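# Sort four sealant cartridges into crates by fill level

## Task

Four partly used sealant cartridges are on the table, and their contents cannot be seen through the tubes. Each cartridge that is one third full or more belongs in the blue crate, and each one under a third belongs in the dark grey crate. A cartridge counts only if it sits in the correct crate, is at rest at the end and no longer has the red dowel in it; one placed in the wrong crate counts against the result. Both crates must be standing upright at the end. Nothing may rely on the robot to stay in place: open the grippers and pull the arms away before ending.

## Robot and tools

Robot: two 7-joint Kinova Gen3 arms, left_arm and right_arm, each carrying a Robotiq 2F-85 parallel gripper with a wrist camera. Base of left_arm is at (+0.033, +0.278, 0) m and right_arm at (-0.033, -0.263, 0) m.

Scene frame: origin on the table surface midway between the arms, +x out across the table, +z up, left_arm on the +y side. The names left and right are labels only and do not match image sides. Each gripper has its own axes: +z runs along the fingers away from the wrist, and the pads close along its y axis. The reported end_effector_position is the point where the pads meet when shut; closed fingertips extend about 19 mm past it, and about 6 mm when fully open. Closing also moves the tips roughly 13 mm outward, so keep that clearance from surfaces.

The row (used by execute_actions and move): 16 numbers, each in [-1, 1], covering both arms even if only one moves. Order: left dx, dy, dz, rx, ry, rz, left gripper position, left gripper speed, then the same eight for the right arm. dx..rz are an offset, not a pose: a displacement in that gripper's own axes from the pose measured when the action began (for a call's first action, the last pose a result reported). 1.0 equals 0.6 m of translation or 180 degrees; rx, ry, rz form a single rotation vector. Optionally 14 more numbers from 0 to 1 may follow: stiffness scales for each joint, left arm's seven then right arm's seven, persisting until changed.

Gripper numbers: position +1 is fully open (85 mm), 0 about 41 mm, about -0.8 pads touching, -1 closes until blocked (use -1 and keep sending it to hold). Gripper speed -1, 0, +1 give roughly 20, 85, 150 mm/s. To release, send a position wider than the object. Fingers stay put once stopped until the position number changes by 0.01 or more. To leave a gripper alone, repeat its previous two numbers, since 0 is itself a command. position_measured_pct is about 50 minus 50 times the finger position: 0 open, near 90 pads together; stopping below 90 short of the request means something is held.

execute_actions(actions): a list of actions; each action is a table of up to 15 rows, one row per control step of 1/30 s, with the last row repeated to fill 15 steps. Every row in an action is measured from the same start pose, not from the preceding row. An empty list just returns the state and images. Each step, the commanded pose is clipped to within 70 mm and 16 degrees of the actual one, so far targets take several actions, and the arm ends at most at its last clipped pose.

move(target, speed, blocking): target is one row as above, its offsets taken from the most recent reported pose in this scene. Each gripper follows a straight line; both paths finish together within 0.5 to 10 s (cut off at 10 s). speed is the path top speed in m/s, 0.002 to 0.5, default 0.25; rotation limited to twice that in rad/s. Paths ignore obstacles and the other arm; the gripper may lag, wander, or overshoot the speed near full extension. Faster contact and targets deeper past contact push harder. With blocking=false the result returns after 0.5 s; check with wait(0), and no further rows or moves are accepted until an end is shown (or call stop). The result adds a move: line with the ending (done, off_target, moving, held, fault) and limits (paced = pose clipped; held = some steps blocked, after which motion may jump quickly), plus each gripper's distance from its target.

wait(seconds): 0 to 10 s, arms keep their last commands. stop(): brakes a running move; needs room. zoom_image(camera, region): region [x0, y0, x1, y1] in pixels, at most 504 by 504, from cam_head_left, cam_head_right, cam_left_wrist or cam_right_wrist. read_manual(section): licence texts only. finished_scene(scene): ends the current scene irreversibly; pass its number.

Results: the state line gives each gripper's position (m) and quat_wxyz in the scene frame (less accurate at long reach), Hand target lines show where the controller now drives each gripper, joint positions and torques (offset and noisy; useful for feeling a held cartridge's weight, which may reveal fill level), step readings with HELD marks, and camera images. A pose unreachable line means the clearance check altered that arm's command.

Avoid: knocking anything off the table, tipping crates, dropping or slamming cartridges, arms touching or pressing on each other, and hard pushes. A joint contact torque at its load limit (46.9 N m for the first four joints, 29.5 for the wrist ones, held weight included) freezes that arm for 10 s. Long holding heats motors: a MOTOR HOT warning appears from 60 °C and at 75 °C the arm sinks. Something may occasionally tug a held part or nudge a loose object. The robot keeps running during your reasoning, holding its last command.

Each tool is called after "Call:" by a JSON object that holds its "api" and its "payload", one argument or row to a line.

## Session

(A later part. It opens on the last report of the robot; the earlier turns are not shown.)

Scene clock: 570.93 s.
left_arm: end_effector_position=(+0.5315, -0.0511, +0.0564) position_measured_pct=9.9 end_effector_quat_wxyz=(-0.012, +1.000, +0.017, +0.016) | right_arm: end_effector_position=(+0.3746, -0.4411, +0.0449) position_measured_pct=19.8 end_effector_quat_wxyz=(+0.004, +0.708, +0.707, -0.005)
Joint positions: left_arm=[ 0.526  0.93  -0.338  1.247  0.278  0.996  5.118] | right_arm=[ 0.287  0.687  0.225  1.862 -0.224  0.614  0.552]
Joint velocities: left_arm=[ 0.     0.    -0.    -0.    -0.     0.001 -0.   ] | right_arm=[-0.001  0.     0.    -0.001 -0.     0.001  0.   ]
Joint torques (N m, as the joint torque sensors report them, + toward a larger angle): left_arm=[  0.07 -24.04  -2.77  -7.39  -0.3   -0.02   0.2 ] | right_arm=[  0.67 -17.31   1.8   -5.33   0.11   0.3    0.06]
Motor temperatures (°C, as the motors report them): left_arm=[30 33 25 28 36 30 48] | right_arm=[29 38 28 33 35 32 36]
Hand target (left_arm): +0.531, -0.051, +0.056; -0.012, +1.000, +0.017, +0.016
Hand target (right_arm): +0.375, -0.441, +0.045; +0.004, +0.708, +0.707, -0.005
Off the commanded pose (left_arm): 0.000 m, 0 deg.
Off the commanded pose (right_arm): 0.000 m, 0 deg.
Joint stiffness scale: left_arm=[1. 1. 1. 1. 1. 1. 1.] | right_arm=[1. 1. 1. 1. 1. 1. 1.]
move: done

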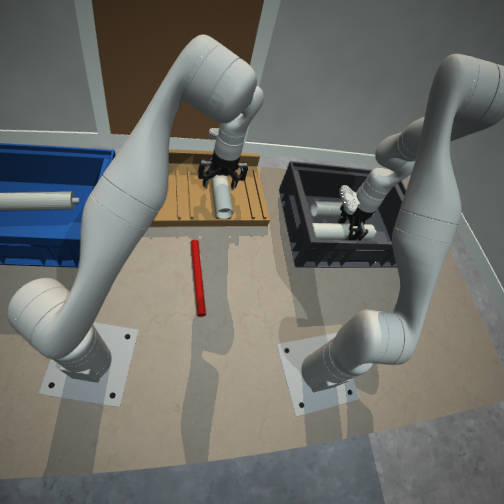

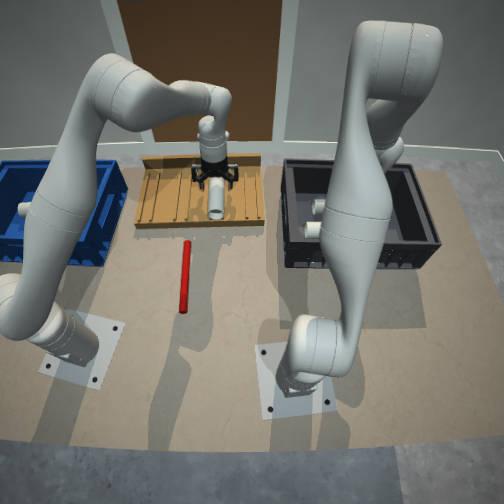

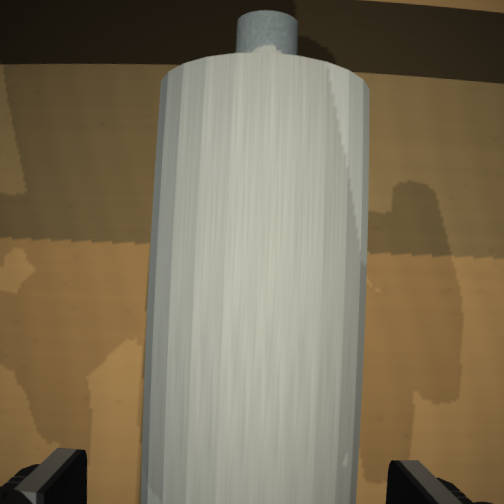

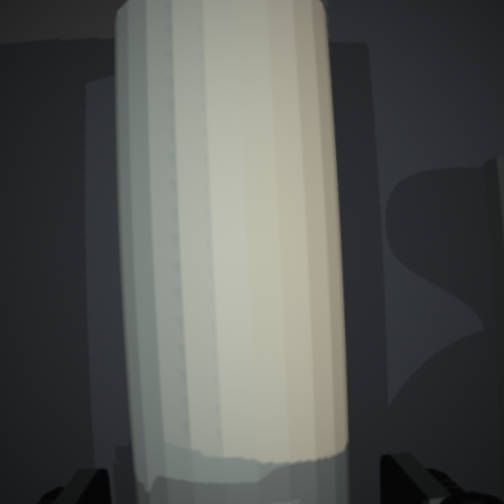

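Call:
{"api": "move", "payload": {
  "target": [0, 0, 0, 0, 0, 0, -1, 0, 0, 0, -0.35, 0, 0, 0, 0.6, 0],
  "speed": 0.15
}}

Call:
{"api": "move", "payload": {
  "target": [0, 0, -0.31, 0, 0, 0, -1, 0, 0, 0, 0, 0, 0, 0, 0.6, 0],
  "speed": 0.15
}}

Scene clock: 577.83 s.
left_arm: end_effector_position=(+0.5315, -0.0531, +0.0573) position_measured_pct=47.2 end_effector_quat_wxyz=(-0.011, +1.000, +0.016, +0.017) | right_arm: end_effector_position=(+0.3765, -0.4361, +0.2524) position_measured_pct=19.8 end_effector_quat_wxyz=(+0.002, +0.706, +0.708, -0.002)
Joint positions: left_arm=[ 0.528  0.929 -0.338  1.245  0.278  0.996  5.118] | right_arm=[ 0.209  0.376  0.32   1.585 -0.12   1.198  0.46 ]
Joint velocities: left_arm=[-0. -0.  0.  0. -0.  0.  0.] | right_arm=[-0.001 -0.002  0.    -0.002  0.001  0.002  0.   ]
Joint torques (N m, as the joint torque sensors report them, + toward a larger angle): left_arm=[ -3.32 -21.24  -5.72  -4.3   -1.83   0.74   0.15] | right_arm=[  0.57 -14.74   1.61  -8.02  -0.08  -0.05   0.31]
Motor temperatures (°C, as the motors report them): left_arm=[30 33 25 28 36 30 48] | right_arm=[29 38 28 33 35 32 36]
Hand target (left_arm): +0.531, -0.051, +0.056; -0.012, +1.000, +0.017, +0.016
Hand target (right_arm): +0.375, -0.438, +0.255; +0.004, +0.708, +0.707, -0.005
Off the commanded pose (left_arm): 0.002 m, 0 deg.
Off the commanded pose (right_arm): 0.004 m, 1 deg.
Joint stiffness scale: left_arm=[1. 1. 1. 1. 1. 1. 1.] | right_arm=[1. 1. 1. 1. 1. 1. 1.]
move: off_target (right_arm)

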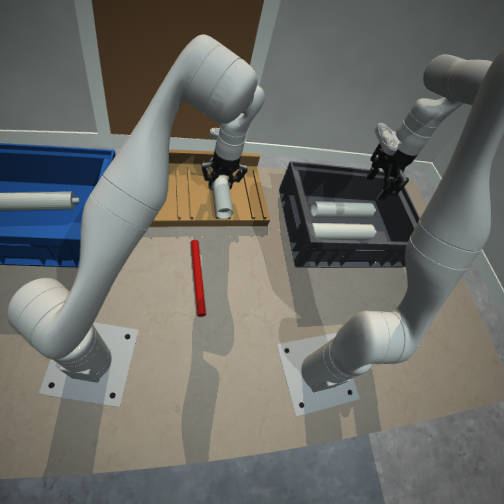

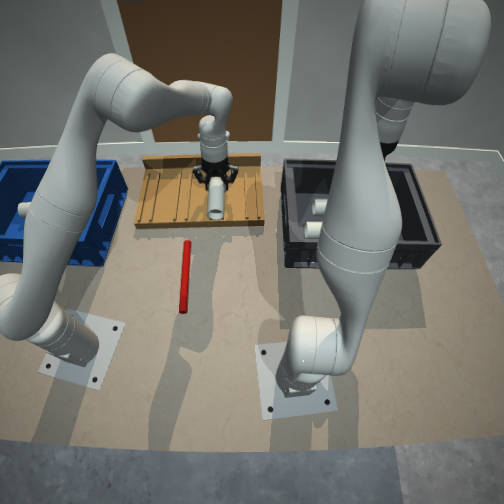

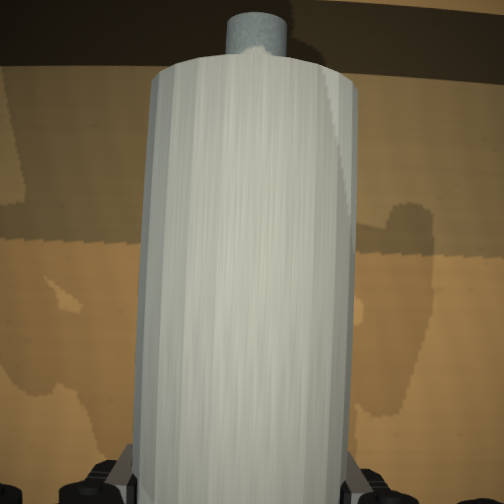

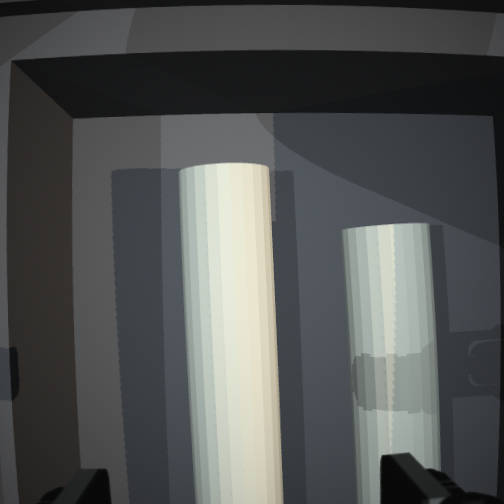

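Scene clock: 579.50 s.
left_arm: end_effector_position=(+0.5235, -0.0610, +0.2400) position_measured_pct=47.2 end_effector_quat_wxyz=(-0.008, +1.000, +0.011, +0.014) | right_arm: end_effector_position=(+0.3765, -0.4361, +0.2524) position_measured_pct=19.8 end_effector_quat_wxyz=(+0.002, +0.706, +0.708, -0.002)
Joint positions: left_arm=[ 0.541  0.75  -0.384  0.985  0.234  1.429  5.165] | right_arm=[ 0.209  0.376  0.32   1.585 -0.12   1.198  0.46 ]
Joint velocities: left_arm=[ 0.     0.    -0.004 -0.002 -0.     0.002  0.   ] | right_arm=[-0.    -0.     0.    -0.     0.     0.001 -0.   ]
Joint torques (N m, as the joint torque sensors report them, + toward a larger angle): left_arm=[ -0.11 -26.32  -2.21 -10.39  -0.34  -0.2    0.13] | right_arm=[  0.8  -14.29   1.31  -7.8   -0.03   0.27   0.29]
Motor temperatures (°C, as the motors report them): left_arm=[30 33 25 28 36 30 48] | right_arm=[29 38 28 33 35 32 36]
Hand target (left_arm): +0.525, -0.058, +0.243; -0.011, +1.000, +0.015, +0.017
Hand target (right_arm): +0.377, -0.436, +0.252; +0.002, +0.706, +0.708, -0.002
Off the commanded pose (left_arm): 0.005 m, 1 deg.
Off the commanded pose (right_arm): 0.000 m, 0 deg.
Joint stiffness scale: left_arm=[1. 1. 1. 1. 1. 1. 1.] | right_arm=[1. 1. 1. 1. 1. 1. 1.]
move: off_target (left_arm)

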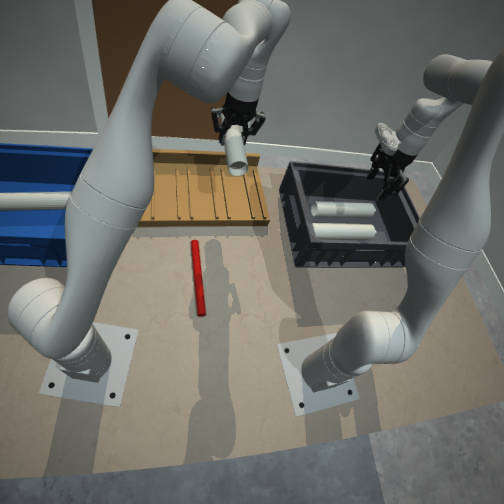

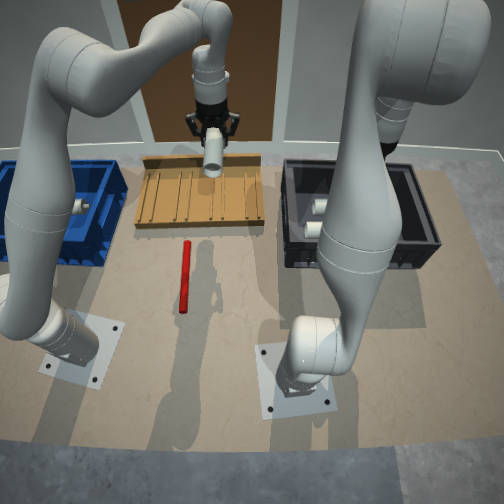

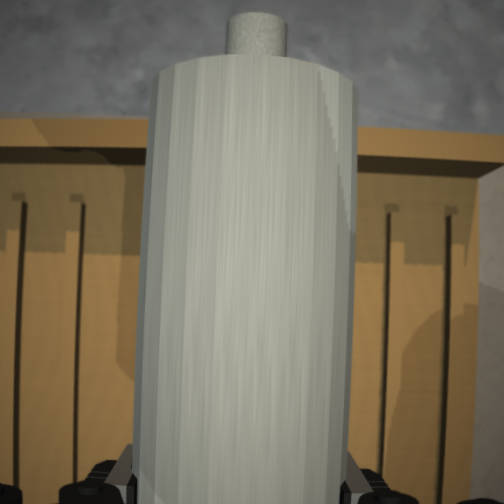

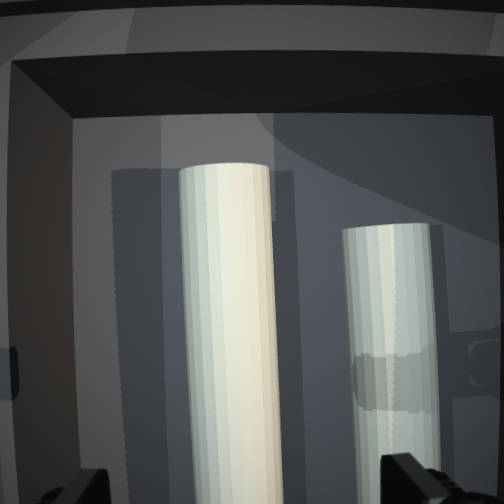

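Call:
{"api": "move", "payload": {
  "target": [-0.234, -0.882, 0, 0, 0, 0.5, -1, 0, 0, 0, 0, 0, 0, 0, 0.6, 0],
  "speed": 0.22
}}

Scene clock: 589.83 s.
left_arm: end_effector_position=(+0.3709, +0.4652, +0.2448) position_measured_pct=47.2 end_effector_quat_wxyz=(-0.019, +0.715, -0.698, +0.003) | right_arm: end_effector_position=(+0.3765, -0.4361, +0.2524) position_measured_pct=19.8 end_effector_quat_wxyz=(+0.002, +0.706, +0.708, -0.002)
Joint positions: left_arm=[-0.327  0.257 -0.558  1.796  0.154  1.092  2.434] | right_arm=[ 0.209  0.376  0.32   1.585 -0.12   1.198  0.46 ]
Joint velocities: left_arm=[-0.011 -0.     0.001 -0.    -0.    -0.    -0.   ] | right_arm=[ 0.    -0.001 -0.    -0.    -0.001  0.001 -0.002]
Joint torques (N m, as the joint torque sensors report them, + toward a larger angle): left_arm=[ -0.07 -14.37  -2.14  -9.68  -0.13  -0.03   0.19] | right_arm=[  0.26 -14.66   0.85  -8.09   0.11   0.35   0.84]
Motor temperatures (°C, as the motors report them): left_arm=[30 33 25 28 36 30 48] | right_arm=[29 38 28 33 35 32 36]
Hand target (left_arm): +0.372, +0.464, +0.244; -0.016, +0.715, -0.699, +0.006
Hand target (right_arm): +0.377, -0.436, +0.252; +0.002, +0.706, +0.708, -0.002
Off the commanded pose (left_arm): 0.001 m, 0 deg.
Off the commanded pose (right_arm): 0.000 m, 0 deg.
Joint stiffness scale: left_arm=[1. 1. 1. 1. 1. 1. 1.] | right_arm=[1. 1. 1. 1. 1. 1. 1.]
move: done

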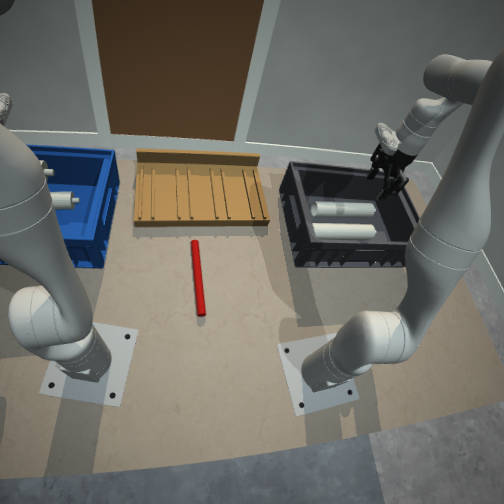

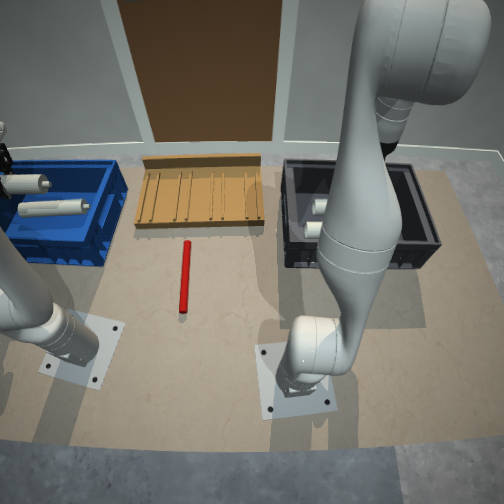

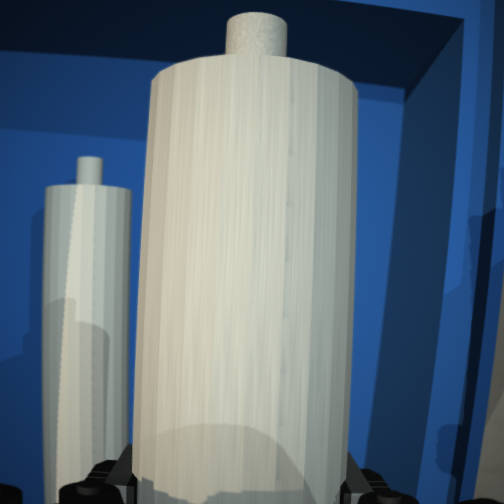

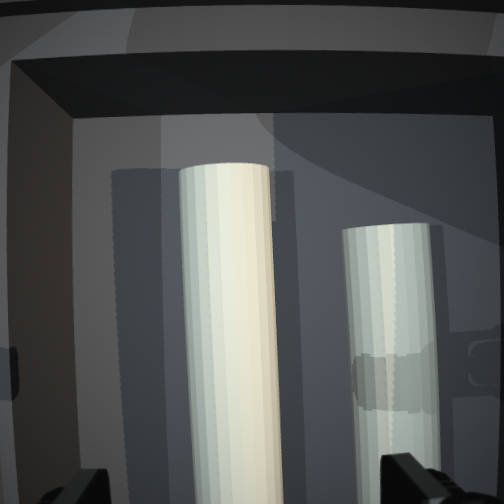

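Call:
{"api": "move", "payload": {
  "target": [0, 0, 0.336, 0, 0, 0, -1, 0, 0, 0, 0, 0, 0, 0, 0.6, 0],
  "speed": 0.12
}}

Call:
{"api": "move", "payload": {
  "target": [0, 0, 0, 0, 0, 0, 0.55, 0, 0, 0, 0, 0, 0, 0, 0.6, 0],
  "speed": 0.1
}}

Call:
{"api": "move", "payload": {
  "target": [0, 0, -0.35, 0, 0, 0, 0.55, 0, 0, 0, 0, 0, 0, 0, 0.6, 0],
  "speed": 0.15
}}

Scene clock: 600.20 s.
left_arm: end_effector_position=(+0.3773, +0.4717, +0.0460) position_measured_pct=47.2 end_effector_quat_wxyz=(-0.020, +0.716, -0.698, +0.002) | right_arm: end_effector_position=(+0.3765, -0.4361, +0.2524) position_measured_pct=19.8 end_effector_quat_wxyz=(+0.002, +0.706, +0.708, -0.002)
Joint positions: left_arm=[-0.493  0.618 -0.393  2.053  0.461  0.512  2.151] | right_arm=[ 0.209  0.376  0.32   1.585 -0.12   1.198  0.46 ]
Joint velocities: left_arm=[-0.009  0.003  0.007  0.     0.    -0.003 -0.   ] | right_arm=[-0.001 -0.001  0.     0.002  0.001  0.     0.002]
Joint torques (N m, as the joint torque sensors report them, + toward a larger angle): left_arm=[ -0.16 -17.73  -2.22  -5.42  -0.06   0.     0.22] | right_arm=[ -0.03 -14.33   1.27  -8.82   0.48   0.24   0.05]
Motor temperatures (°C, as the motors report them): left_arm=[30 33 25 28 36 30 48] | right_arm=[29 38 28 33 35 32 36]
Hand target (left_arm): +0.377, +0.471, +0.044; -0.019, +0.716, -0.698, +0.002
Hand target (right_arm): +0.377, -0.436, +0.252; +0.002, +0.706, +0.708, -0.002
Off the commanded pose (left_arm): 0.003 m, 0 deg.
Off the commanded pose (right_arm): 0.000 m, 0 deg.
Joint stiffness scale: left_arm=[1. 1. 1. 1. 1. 1. 1.] | right_arm=[1. 1. 1. 1. 1. 1. 1.]
move: done

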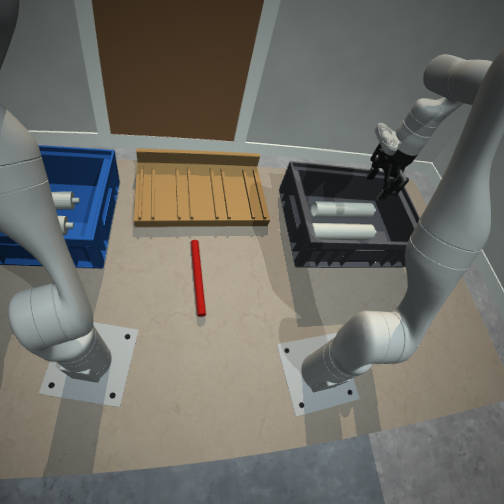

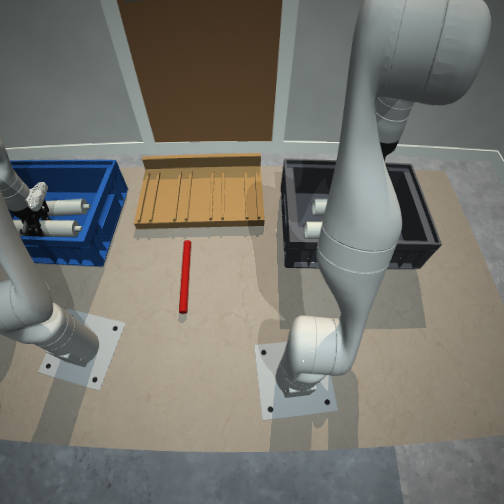

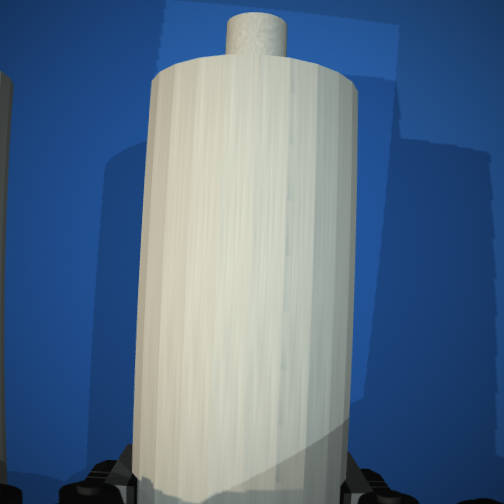

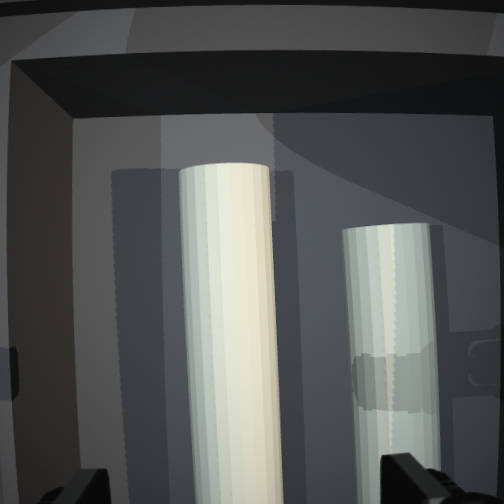

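Scene clock: 600.83 s.
left_arm: end_effector_position=(+0.3772, +0.4718, +0.0460) position_measured_pct=22.2 end_effector_quat_wxyz=(-0.020, +0.716, -0.698, +0.002) | right_arm: end_effector_position=(+0.3765, -0.4361, +0.2524) position_measured_pct=19.8 end_effector_quat_wxyz=(+0.002, +0.706, +0.708, -0.002)
Joint positions: left_arm=[-0.493  0.618 -0.393  2.053  0.461  0.512  2.151] | right_arm=[ 0.209  0.376  0.32   1.585 -0.12   1.198  0.46 ]
Joint velocities: left_arm=[ 0.001 -0.001 -0.     0.     0.    -0.     0.   ] | right_arm=[ 0.001  0.     0.    -0.001  0.     0.001 -0.   ]
Joint torques (N m, as the joint torque sensors report them, + toward a larger angle): left_arm=[ -0.07 -16.08  -2.4   -4.23  -0.14  -0.1    0.19] | right_arm=[  0.3  -14.18   1.55  -8.96   0.24   0.12   0.  ]
Motor temperatures (°C, as the motors report them): left_arm=[30 33 25 28 36 30 48] | right_arm=[29 38 28 33 35 32 36]
Hand target (left_arm): +0.377, +0.472, +0.046; -0.020, +0.716, -0.698, +0.002
Hand target (right_arm): +0.377, -0.436, +0.252; +0.002, +0.706, +0.708, -0.002
Off the commanded pose (left_arm): 0.000 m, 0 deg.
Off the commanded pose (right_arm): 0.000 m, 0 deg.
Joint stiffness scale: left_arm=[1. 1. 1. 1. 1. 1. 1.] | right_arm=[1. 1. 1. 1. 1. 1. 1.]
move: done

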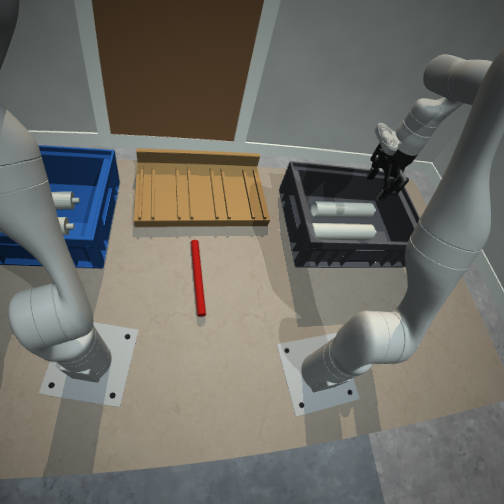

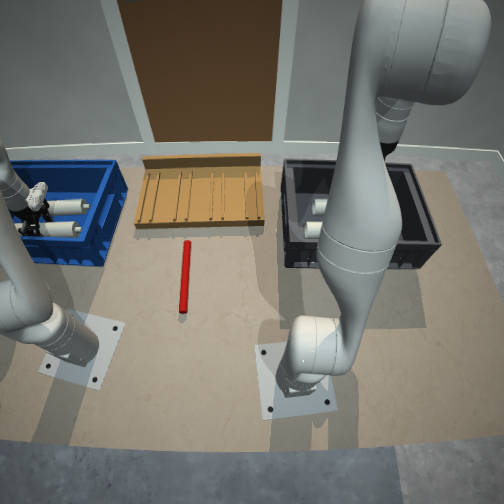

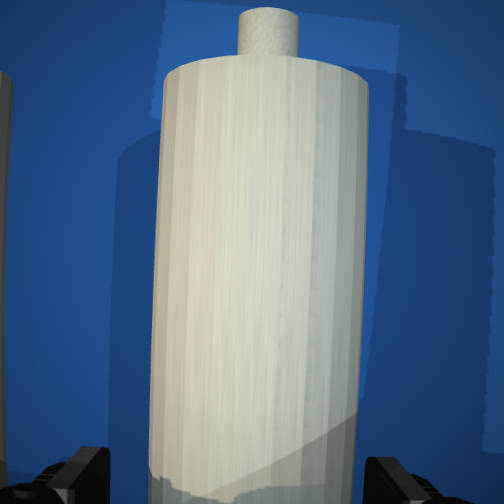

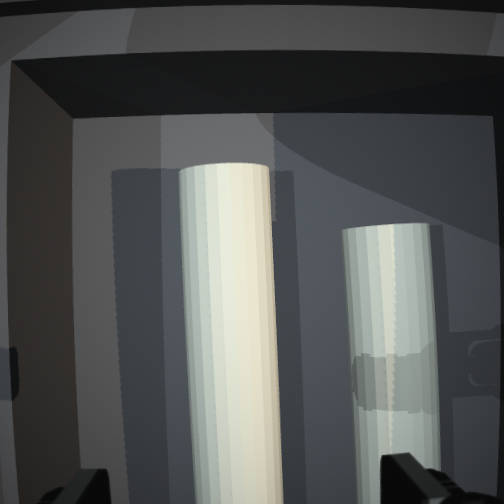

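Scene clock: 602.70 s.
left_arm: end_effector_position=(+0.3724, +0.4643, +0.2531) position_measured_pct=22.2 end_effector_quat_wxyz=(-0.019, +0.714, -0.699, +0.005) | right_arm: end_effector_position=(+0.3765, -0.4361, +0.2524) position_measured_pct=19.8 end_effector_quat_wxyz=(+0.002, +0.706, +0.708, -0.002)
Joint positions: left_arm=[-0.328  0.248 -0.552  1.777  0.15   1.117  2.44 ] | right_arm=[ 0.209  0.376  0.32   1.585 -0.12   1.198  0.46 ]
Joint velocities: left_arm=[ 0.001 -0.004 -0.    -0.001 -0.     0.    -0.   ] | right_arm=[ 0.     0.001 -0.001  0.    -0.001  0.001  0.001]
Joint torques (N m, as the joint torque sensors report them, + toward a larger angle): left_arm=[ -0.13 -12.78  -1.79  -8.32  -0.06  -0.16   0.17] | right_arm=[  0.33 -14.68   2.08  -8.1    0.01   0.34   0.13]
Motor temperatures (°C, as the motors report them): left_arm=[30 33 25 28 36 30 48] | right_arm=[29 38 28 33 35 32 36]
Hand target (left_arm): +0.371, +0.466, +0.255; -0.020, +0.715, -0.699, +0.003
Hand target (right_arm): +0.377, -0.436, +0.252; +0.002, +0.706, +0.708, -0.002
Off the commanded pose (left_arm): 0.004 m, 0 deg.
Off the commanded pose (right_arm): 0.000 m, 0 deg.
Joint stiffness scale: left_arm=[1. 1. 1. 1. 1. 1. 1.] | right_arm=[1. 1. 1. 1. 1. 1. 1.]
move: off_target (left_arm)

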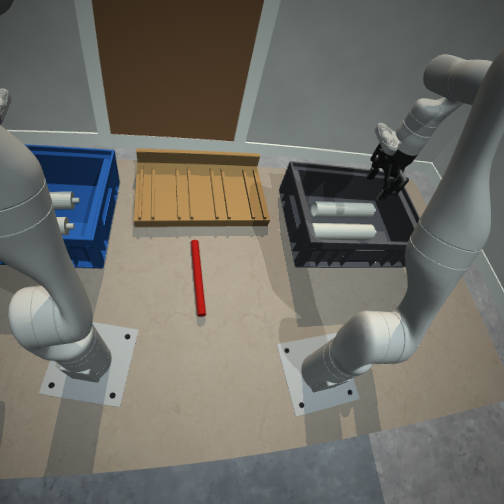

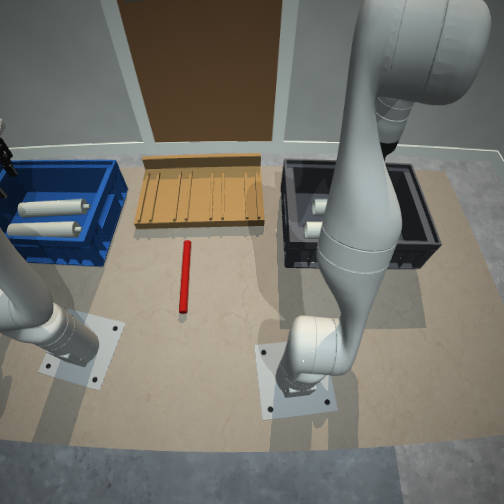

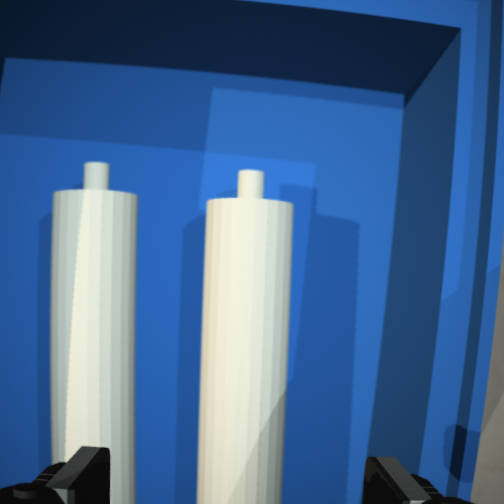

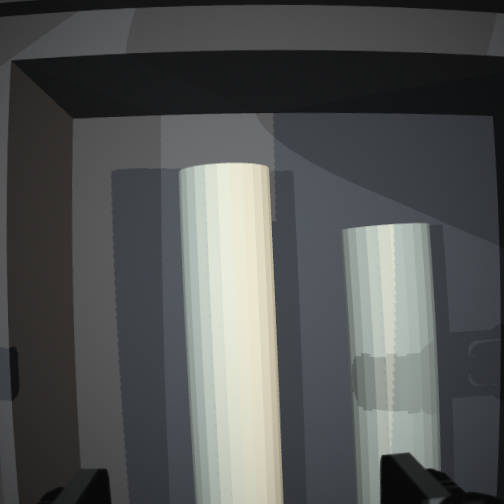

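Call:
{"api": "wait", "payload": {
  "seconds": 2
}}

Scene clock: 607.70 s.
left_arm: end_effector_position=(+0.3725, +0.4642, +0.2533) position_measured_pct=22.2 end_effector_quat_wxyz=(-0.019, +0.714, -0.699, +0.005) | right_arm: end_effector_position=(+0.3765, -0.4361, +0.2524) position_measured_pct=19.8 end_effector_quat_wxyz=(+0.002, +0.706, +0.708, -0.002)
Joint positions: left_arm=[-0.328  0.248 -0.552  1.777  0.15   1.117  2.44 ] | right_arm=[ 0.209  0.376  0.32   1.585 -0.12   1.198  0.46 ]
Joint velocities: left_arm=[-0.    -0.001 -0.002  0.    -0.    -0.    -0.   ] | right_arm=[-0.     0.    -0.    -0.001 -0.001  0.     0.001]
Joint torques (N m, as the joint torque sensors report them, + toward a larger angle): left_arm=[ -0.1  -12.6   -1.7   -8.6   -0.11  -0.02   0.2 ] | right_arm=[  0.32 -14.8    1.44  -8.07   0.03   0.25   0.11]
Motor temperatures (°C, as the motors report them): left_arm=[30 33 25 28 36 30 48] | right_arm=[29 38 28 33 35 32 36]
Hand target (left_arm): +0.371, +0.466, +0.255; -0.020, +0.715, -0.699, +0.003
Hand target (right_arm): +0.377, -0.436, +0.252; +0.002, +0.706, +0.708, -0.002
Off the commanded pose (left_arm): 0.004 m, 0 deg.
Off the commanded pose (right_arm): 0.000 m, 0 deg.
Joint stiffness scale: left_arm=[1. 1. 1. 1. 1. 1. 1.] | right_arm=[1. 1. 1. 1. 1. 1. 1.]
wait: 2.00 s; at rest from the start

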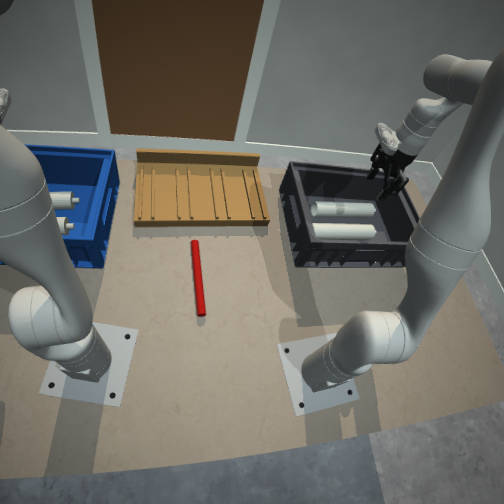

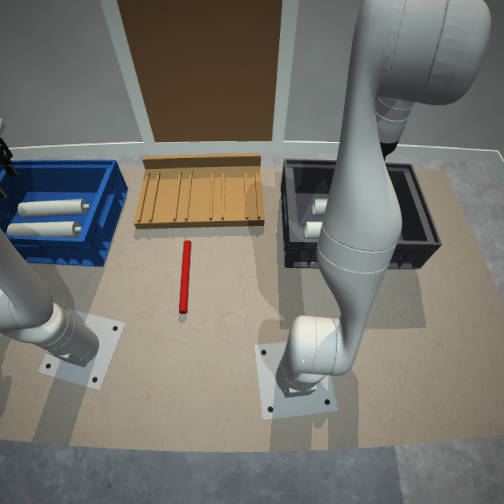

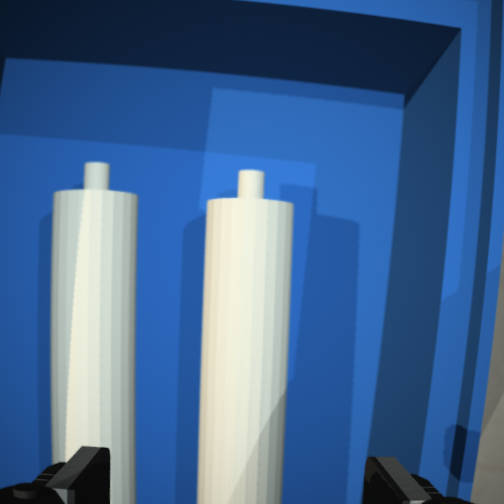

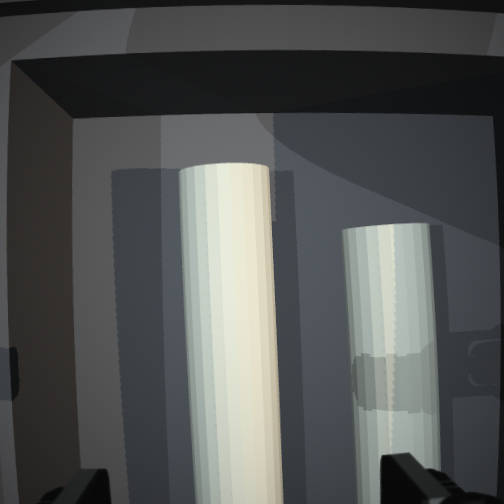

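Call:
{"api": "finished_scene", "payload": {
  "scene": 2
}}

The scene is finished: the task was done.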